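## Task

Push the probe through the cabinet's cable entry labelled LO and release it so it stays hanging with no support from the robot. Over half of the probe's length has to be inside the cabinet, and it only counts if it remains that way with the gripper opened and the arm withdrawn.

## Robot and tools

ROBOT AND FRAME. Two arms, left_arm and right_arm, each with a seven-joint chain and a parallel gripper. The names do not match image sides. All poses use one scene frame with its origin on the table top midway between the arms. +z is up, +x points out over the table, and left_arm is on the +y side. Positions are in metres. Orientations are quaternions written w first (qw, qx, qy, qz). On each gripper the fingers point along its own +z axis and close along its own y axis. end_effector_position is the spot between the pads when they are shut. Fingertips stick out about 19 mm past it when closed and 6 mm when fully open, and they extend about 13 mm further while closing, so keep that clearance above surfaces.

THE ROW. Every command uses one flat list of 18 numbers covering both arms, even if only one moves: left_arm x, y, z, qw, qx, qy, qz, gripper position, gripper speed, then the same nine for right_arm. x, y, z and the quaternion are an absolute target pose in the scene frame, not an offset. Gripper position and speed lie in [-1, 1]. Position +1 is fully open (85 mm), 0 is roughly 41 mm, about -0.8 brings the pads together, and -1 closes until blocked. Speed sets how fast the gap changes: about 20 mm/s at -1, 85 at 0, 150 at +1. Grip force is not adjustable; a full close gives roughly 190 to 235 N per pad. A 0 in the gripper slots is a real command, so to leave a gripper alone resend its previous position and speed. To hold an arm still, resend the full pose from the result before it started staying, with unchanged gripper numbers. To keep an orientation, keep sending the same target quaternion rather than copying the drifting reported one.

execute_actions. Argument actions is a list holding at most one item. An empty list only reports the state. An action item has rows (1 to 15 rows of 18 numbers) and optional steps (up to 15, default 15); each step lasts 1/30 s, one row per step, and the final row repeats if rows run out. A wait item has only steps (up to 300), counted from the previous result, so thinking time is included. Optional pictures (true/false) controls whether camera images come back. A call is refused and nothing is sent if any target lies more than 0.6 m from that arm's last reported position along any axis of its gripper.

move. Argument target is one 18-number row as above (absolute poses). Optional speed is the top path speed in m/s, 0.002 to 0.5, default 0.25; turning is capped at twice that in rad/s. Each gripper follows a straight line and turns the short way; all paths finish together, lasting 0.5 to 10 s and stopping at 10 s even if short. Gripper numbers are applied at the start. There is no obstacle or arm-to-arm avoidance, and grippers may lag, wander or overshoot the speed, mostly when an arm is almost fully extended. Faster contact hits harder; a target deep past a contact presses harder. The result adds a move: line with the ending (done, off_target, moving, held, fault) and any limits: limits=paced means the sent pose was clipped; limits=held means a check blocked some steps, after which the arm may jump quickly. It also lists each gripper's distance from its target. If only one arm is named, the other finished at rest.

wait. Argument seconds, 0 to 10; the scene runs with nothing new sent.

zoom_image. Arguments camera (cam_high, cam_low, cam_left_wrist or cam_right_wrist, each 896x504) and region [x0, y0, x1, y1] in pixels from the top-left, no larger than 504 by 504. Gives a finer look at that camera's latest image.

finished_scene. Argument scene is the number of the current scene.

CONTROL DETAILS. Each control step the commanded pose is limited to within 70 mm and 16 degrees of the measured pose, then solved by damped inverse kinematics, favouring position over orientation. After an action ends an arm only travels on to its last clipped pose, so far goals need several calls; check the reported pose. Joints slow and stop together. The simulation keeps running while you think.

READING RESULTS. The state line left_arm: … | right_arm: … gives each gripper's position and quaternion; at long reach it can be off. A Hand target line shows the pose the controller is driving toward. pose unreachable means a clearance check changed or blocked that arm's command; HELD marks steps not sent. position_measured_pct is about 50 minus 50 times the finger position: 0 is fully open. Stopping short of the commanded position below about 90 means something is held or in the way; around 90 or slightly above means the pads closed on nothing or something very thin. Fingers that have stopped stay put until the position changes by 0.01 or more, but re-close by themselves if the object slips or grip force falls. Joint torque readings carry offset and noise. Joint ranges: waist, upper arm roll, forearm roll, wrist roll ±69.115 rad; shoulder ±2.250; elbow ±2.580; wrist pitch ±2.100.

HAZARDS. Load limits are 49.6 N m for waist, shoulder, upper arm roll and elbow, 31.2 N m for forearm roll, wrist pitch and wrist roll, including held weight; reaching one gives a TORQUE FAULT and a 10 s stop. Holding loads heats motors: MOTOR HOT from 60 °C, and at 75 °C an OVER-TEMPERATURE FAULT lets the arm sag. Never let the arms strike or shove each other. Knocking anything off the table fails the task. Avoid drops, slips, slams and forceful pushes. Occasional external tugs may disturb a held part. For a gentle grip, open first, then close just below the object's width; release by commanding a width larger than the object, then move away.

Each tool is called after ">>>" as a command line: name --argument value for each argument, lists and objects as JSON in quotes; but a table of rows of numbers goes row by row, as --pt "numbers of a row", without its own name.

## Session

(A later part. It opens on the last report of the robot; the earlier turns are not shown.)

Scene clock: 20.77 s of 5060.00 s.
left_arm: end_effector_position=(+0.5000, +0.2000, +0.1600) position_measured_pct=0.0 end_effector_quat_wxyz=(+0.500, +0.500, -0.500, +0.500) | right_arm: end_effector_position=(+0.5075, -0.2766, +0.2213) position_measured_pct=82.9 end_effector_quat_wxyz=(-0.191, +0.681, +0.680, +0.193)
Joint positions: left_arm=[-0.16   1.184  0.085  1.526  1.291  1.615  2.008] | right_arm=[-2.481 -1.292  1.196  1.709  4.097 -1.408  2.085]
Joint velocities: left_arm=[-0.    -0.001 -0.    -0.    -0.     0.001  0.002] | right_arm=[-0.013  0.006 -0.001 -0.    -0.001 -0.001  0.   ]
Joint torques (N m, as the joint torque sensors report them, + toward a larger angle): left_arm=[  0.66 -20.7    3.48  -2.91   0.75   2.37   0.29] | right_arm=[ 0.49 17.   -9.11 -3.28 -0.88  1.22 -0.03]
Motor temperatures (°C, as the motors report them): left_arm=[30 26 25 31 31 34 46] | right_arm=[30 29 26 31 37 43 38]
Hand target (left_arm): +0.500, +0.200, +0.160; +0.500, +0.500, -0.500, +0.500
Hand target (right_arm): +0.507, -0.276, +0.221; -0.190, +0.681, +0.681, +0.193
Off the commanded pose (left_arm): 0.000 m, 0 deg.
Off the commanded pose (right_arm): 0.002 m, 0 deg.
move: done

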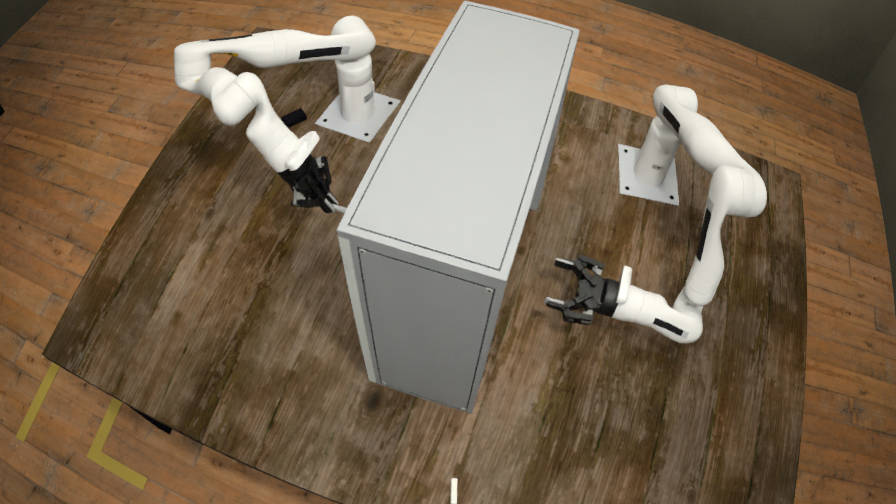

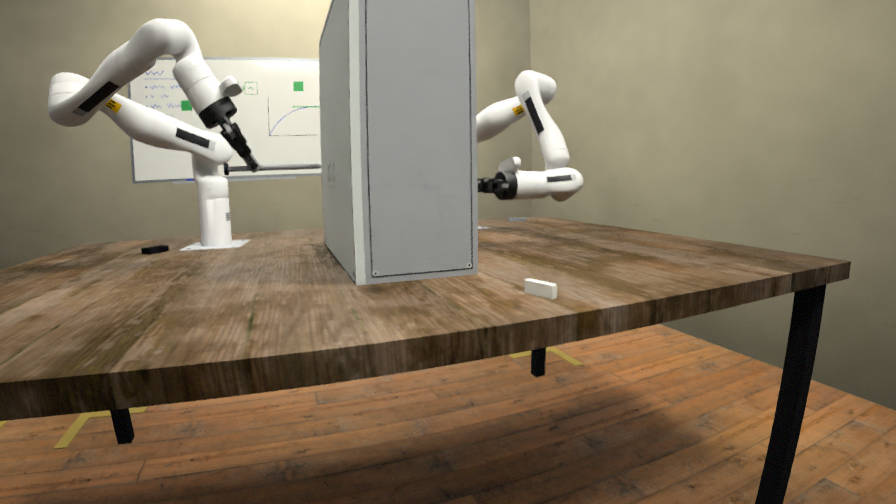

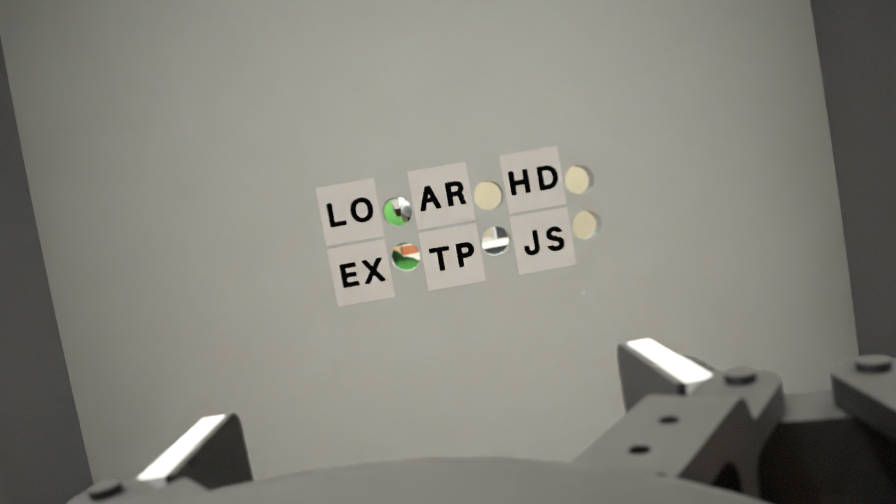

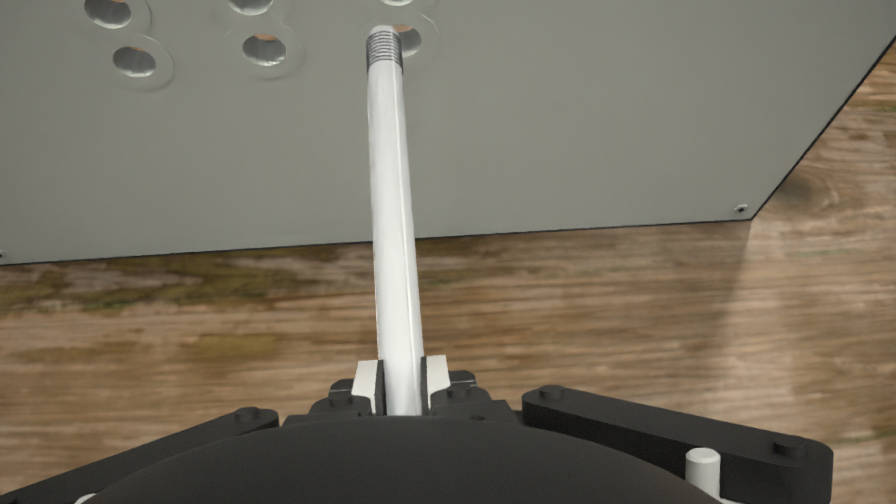

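>>> move --target '[0.5,0.2,0.16,0.5,0.5,-0.5,0.5,1,0,0.514,-0.262,0.219,-0.192,0.68,0.68,0.192,-1,0]' --speed 0.04

>>> zoom_image --camera "cam_left_wrist" --region '[350,170,450,250]'

Scene clock: 22.10 s of 5060.00 s.
left_arm: end_effector_position=(+0.5000, +0.2000, +0.1600) position_measured_pct=0.0 end_effector_quat_wxyz=(+0.500, +0.500, -0.500, +0.500) | right_arm: end_effector_position=(+0.5141, -0.2622, +0.2190) position_measured_pct=82.9 end_effector_quat_wxyz=(-0.192, +0.681, +0.680, +0.192)
Joint positions: left_arm=[-0.16   1.184  0.085  1.526  1.291  1.615  2.008] | right_arm=[-2.519 -1.293  1.212  1.688  4.109 -1.397  2.077]
Joint velocities: left_arm=[ 0.     0.     0.     0.     0.    -0.001 -0.   ] | right_arm=[-0.005  0.001  0.     0.    -0.     0.001  0.   ]
Joint torques (N m, as the joint torque sensors report them, + toward a larger angle): left_arm=[  0.51 -20.45   3.4   -2.71   0.96   2.6   -0.12] | right_arm=[ 0.2  16.75 -9.2  -2.82 -0.69  1.31  0.05]
Motor temperatures (°C, as the motors report them): left_arm=[30 26 25 31 31 34 46] | right_arm=[30 29 26 31 37 43 38]
Hand target (left_arm): +0.500, +0.200, +0.160; +0.500, +0.500, -0.500, +0.500
Hand target (right_arm): +0.514, -0.262, +0.219; -0.192, +0.680, +0.681, +0.192
Off the commanded pose (left_arm): 0.000 m, 0 deg.
Off the commanded pose (right_arm): 0.000 m, 0 deg.
move: done

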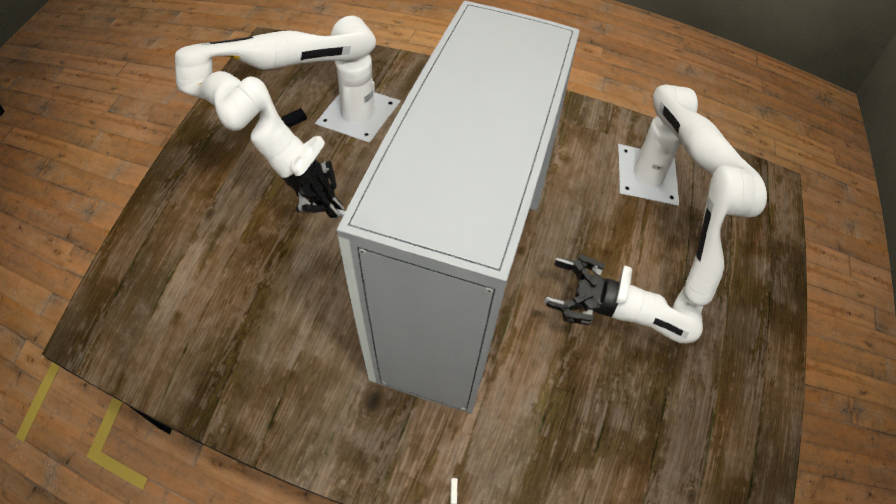

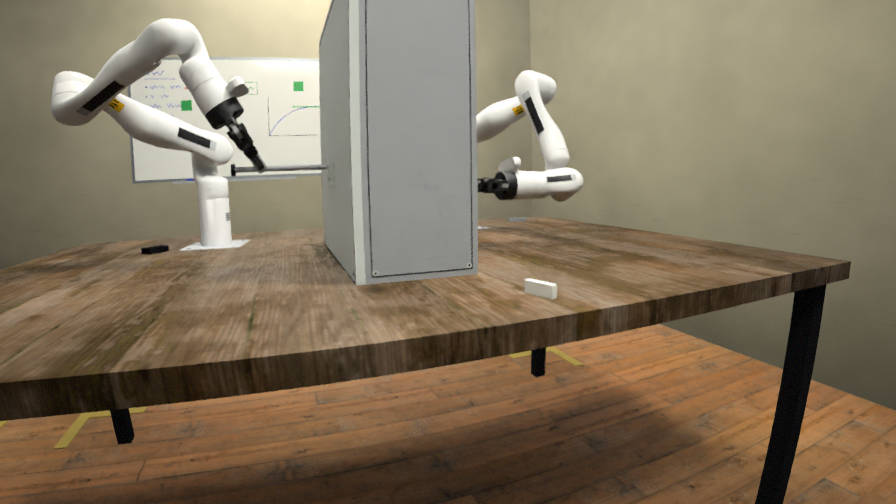

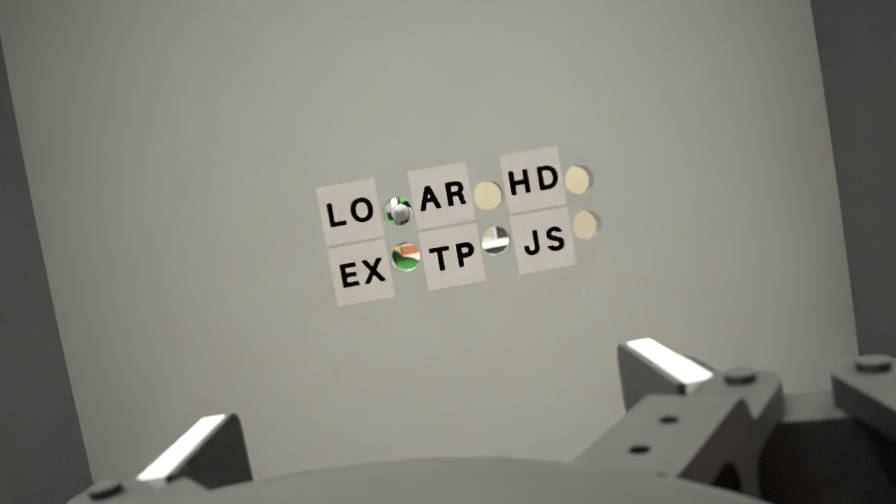

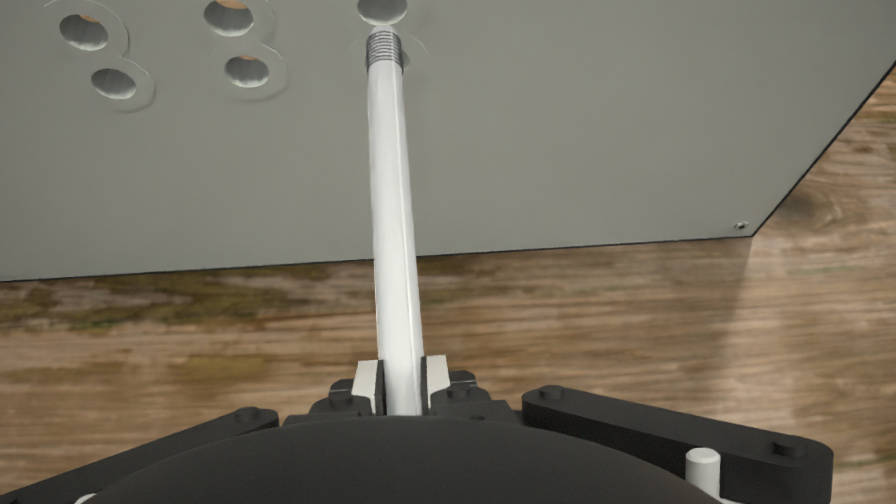

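Region (350, 170, 450, 250) of cam_left_wrist's 896x504 image, scaled by 5.040; it fills the top 403 rows of this view, and the rest is white.

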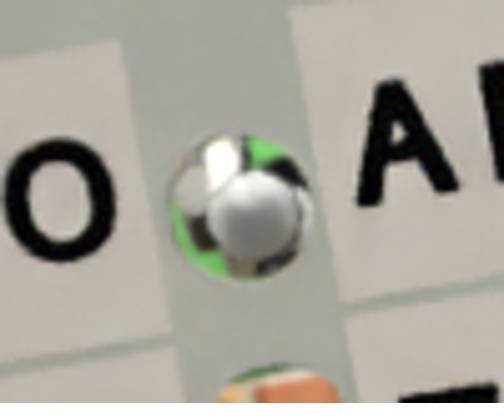

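>>> move --target '[0.5,0.2,0.16,0.5,0.5,-0.5,0.5,1,0,0.516,-0.20,0.221,-0.192,0.68,0.68,0.192,-1,0]' --speed 0.04

Scene clock: 24.27 s of 5060.00 s.
left_arm: end_effector_position=(+0.5000, +0.2000, +0.1600) position_measured_pct=0.0 end_effector_quat_wxyz=(+0.500, +0.500, -0.500, +0.500) | right_arm: end_effector_position=(+0.5163, -0.2003, +0.2210) position_measured_pct=82.9 end_effector_quat_wxyz=(-0.192, +0.681, +0.680, +0.192)
Joint positions: left_arm=[-0.16   1.184  0.085  1.526  1.291  1.615  2.008] | right_arm=[-2.651 -1.262  1.25   1.666  4.141 -1.339  1.985]
Joint velocities: left_arm=[-0.001  0.001 -0.     0.     0.    -0.    -0.   ] | right_arm=[-0.003 -0.    -0.    -0.001  0.001  0.001  0.   ]
Joint torques (N m, as the joint torque sensors report them, + toward a larger angle): left_arm=[  0.79 -20.38   3.64  -3.24   1.08   2.42   0.2 ] | right_arm=[ 0.66 16.75 -9.29 -3.42 -0.64  1.41  0.12]
Motor temperatures (°C, as the motors report them): left_arm=[30 26 25 31 31 34 46] | right_arm=[30 29 26 31 37 43 38]
Hand target (left_arm): +0.500, +0.200, +0.160; +0.500, +0.500, -0.500, +0.500
Hand target (right_arm): +0.516, -0.200, +0.221; -0.192, +0.680, +0.681, +0.192
Off the commanded pose (left_arm): 0.000 m, 0 deg.
Off the commanded pose (right_arm): 0.000 m, 0 deg.
move: done

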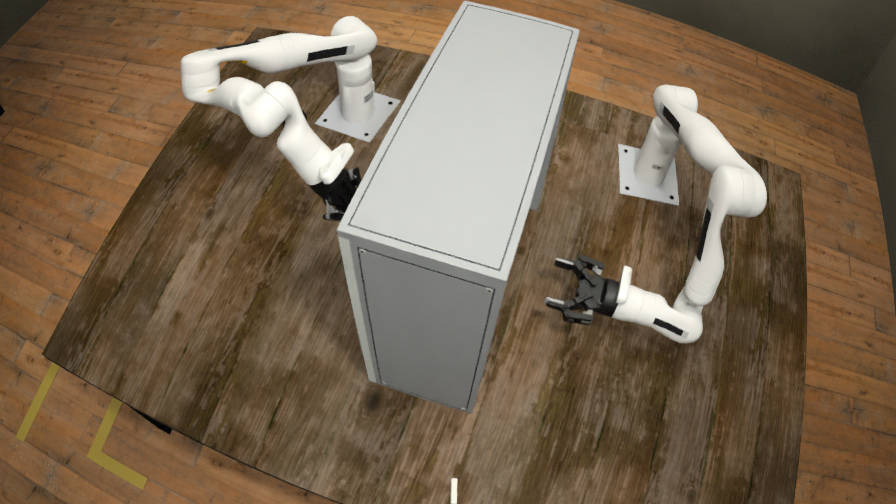

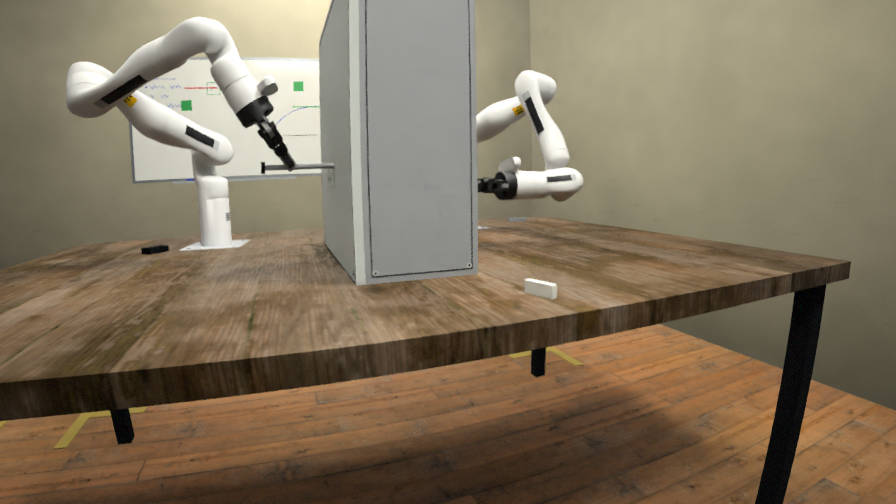

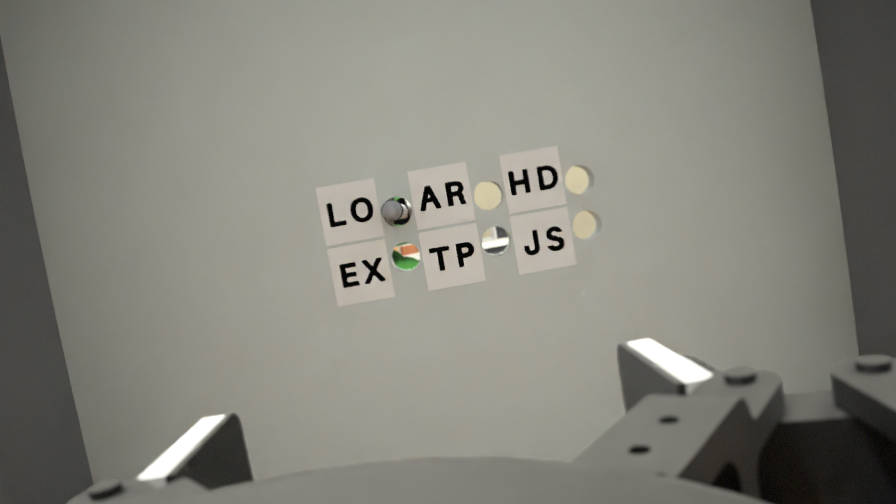

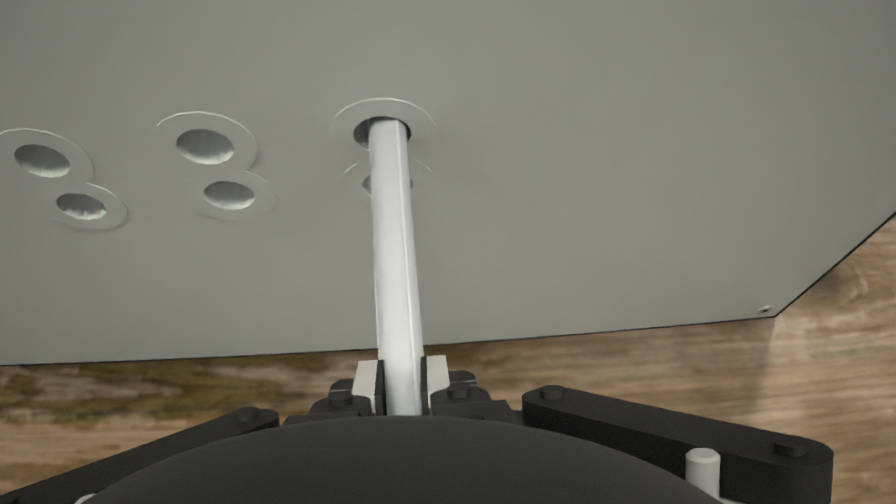

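>>> move --target '[0.5,0.2,0.16,0.5,0.5,-0.5,0.5,1,0,0.5125,-0.132,0.22,-0.192,0.68,0.68,0.192,-1,0]' --speed 0.05

>>> move --target '[0.5,0.2,0.16,0.5,0.5,-0.5,0.5,1,0,0.5125,-0.132,0.22,-0.192,0.68,0.68,0.192,0.1,-0.3]'

Scene clock: 26.27 s of 5060.00 s.
left_arm: end_effector_position=(+0.5000, +0.2000, +0.1600) position_measured_pct=0.0 end_effector_quat_wxyz=(+0.500, +0.500, -0.500, +0.500) | right_arm: end_effector_position=(+0.5129, -0.1323, +0.2200) position_measured_pct=82.9 end_effector_quat_wxyz=(-0.192, +0.681, +0.680, +0.192)
Joint positions: left_arm=[-0.16   1.184  0.085  1.526  1.291  1.615  2.008] | right_arm=[-2.799 -1.235  1.298  1.633  4.182 -1.282  1.888]
Joint velocities: left_arm=[ 0.001 -0.    -0.     0.    -0.    -0.    -0.   ] | right_arm=[-0.005  0.001  0.    -0.    -0.001  0.001  0.001]
Joint torques (N m, as the joint torque sensors report them, + toward a larger angle): left_arm=[  1.06 -20.63   3.53  -3.25   0.87   2.63   0.  ] | right_arm=[ 0.16 17.23 -9.54 -3.51 -0.44  1.45  0.1 ]
Motor temperatures (°C, as the motors report them): left_arm=[30 26 25 31 31 34 46] | right_arm=[30 30 26 31 37 43 38]
Hand target (left_arm): +0.500, +0.200, +0.160; +0.500, +0.500, -0.500, +0.500
Hand target (right_arm): +0.513, -0.132, +0.220; -0.192, +0.680, +0.681, +0.192
Off the commanded pose (left_arm): 0.000 m, 0 deg.
Off the commanded pose (right_arm): 0.001 m, 0 deg.
move: done

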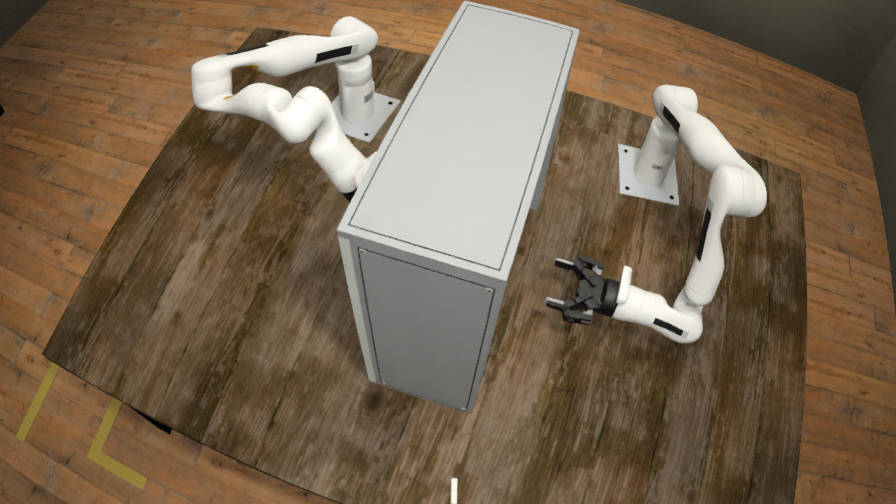

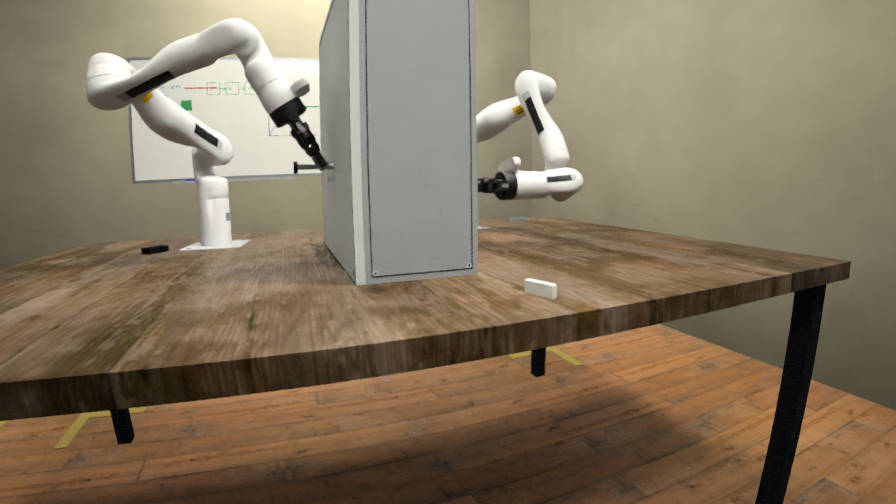

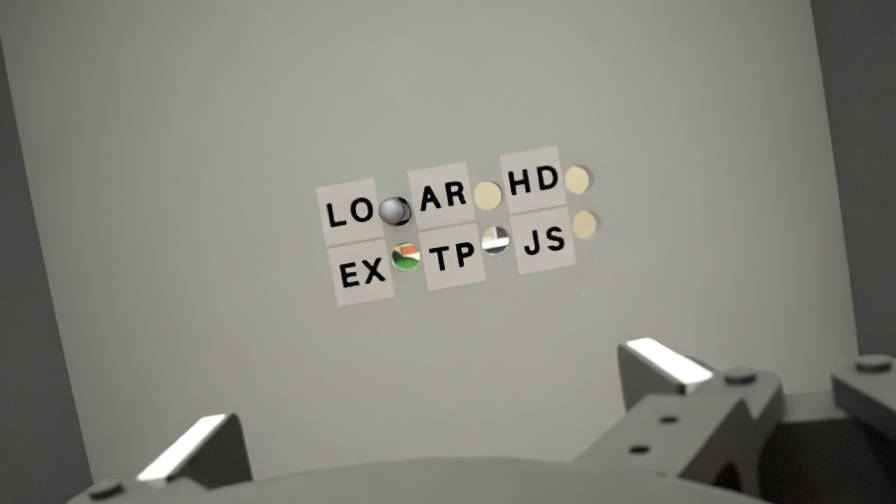

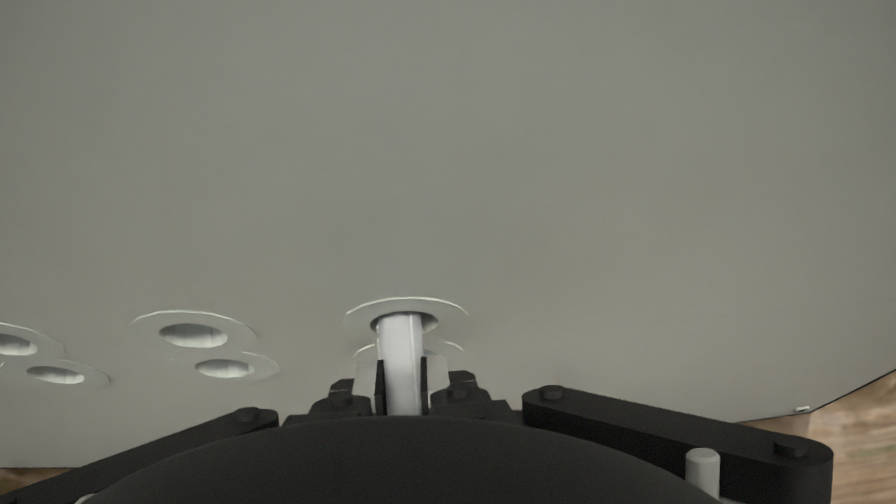

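Scene clock: 27.17 s of 5060.00 s.
left_arm: end_effector_position=(+0.5000, +0.2000, +0.1600) position_measured_pct=0.0 end_effector_quat_wxyz=(+0.500, +0.500, -0.500, +0.500) | right_arm: end_effector_position=(+0.5125, -0.1320, +0.2200) position_measured_pct=45.2 end_effector_quat_wxyz=(-0.192, +0.681, +0.680, +0.192)
Joint positions: left_arm=[-0.16   1.184  0.085  1.526  1.291  1.615  2.008] | right_arm=[-2.8   -1.235  1.298  1.633  4.182 -1.282  1.888]
Joint velocities: left_arm=[-0.001  0.    -0.    -0.    -0.    -0.001  0.001] | right_arm=[-0.    -0.001 -0.     0.     0.     0.001 -0.   ]
Joint torques (N m, as the joint torque sensors report them, + toward a larger angle): left_arm=[  0.73 -20.52   3.98  -2.83   0.91   2.33   0.2 ] | right_arm=[ 0.46 17.26 -9.18 -2.92 -0.55  1.35  0.08]
Motor temperatures (°C, as the motors report them): left_arm=[30 26 25 31 31 34 46] | right_arm=[30 30 26 31 37 43 38]
Hand target (left_arm): +0.500, +0.200, +0.160; +0.500, +0.500, -0.500, +0.500
Hand target (right_arm): +0.513, -0.132, +0.220; -0.192, +0.681, +0.681, +0.192
Off the commanded pose (left_arm): 0.000 m, 0 deg.
Off the commanded pose (right_arm): 0.000 m, 0 deg.
move: done

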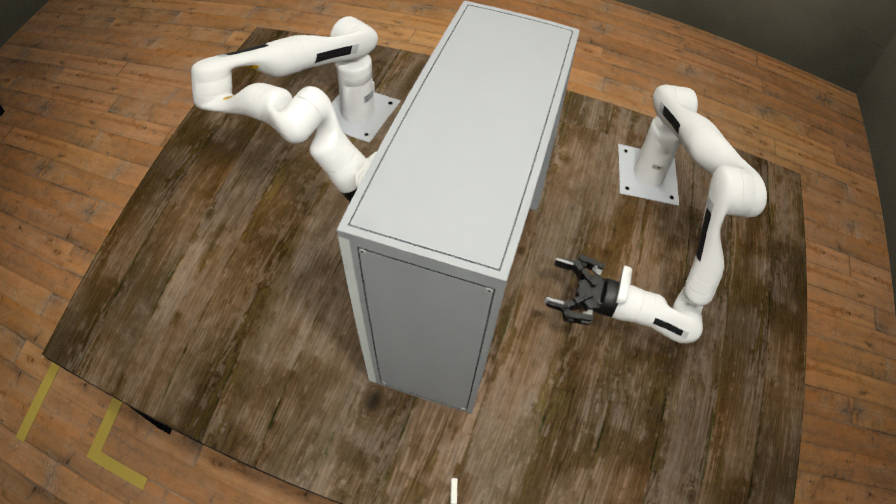

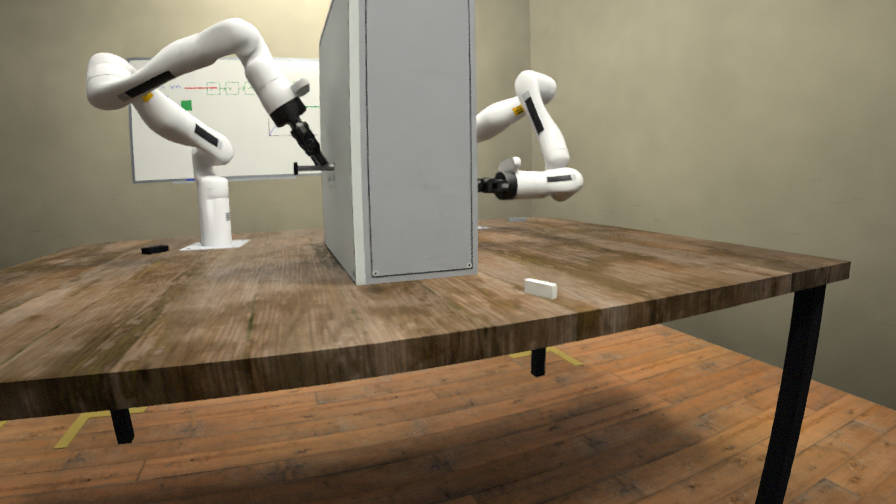

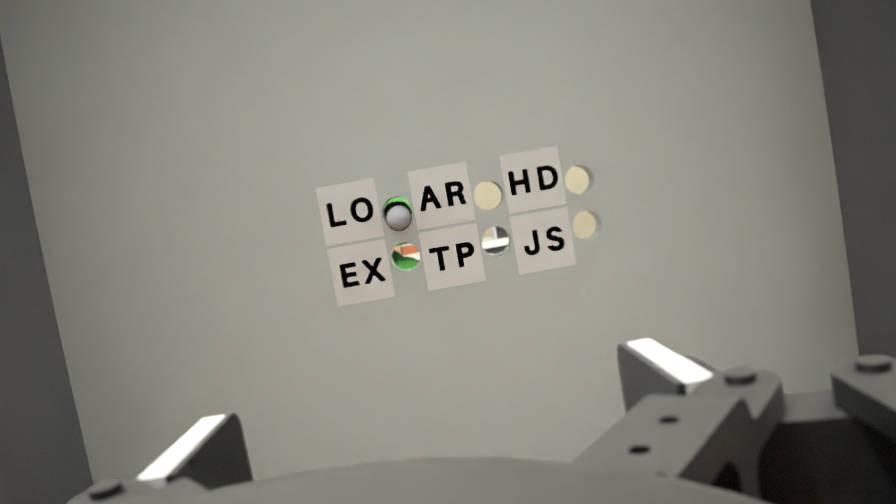

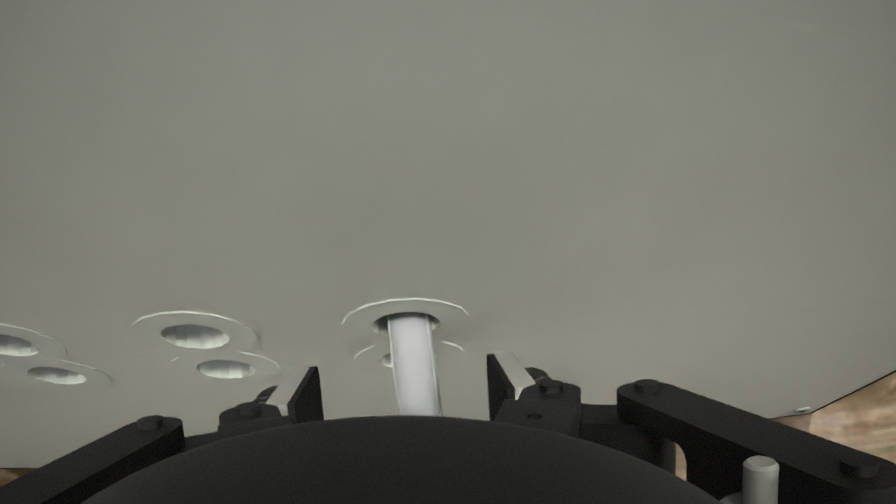

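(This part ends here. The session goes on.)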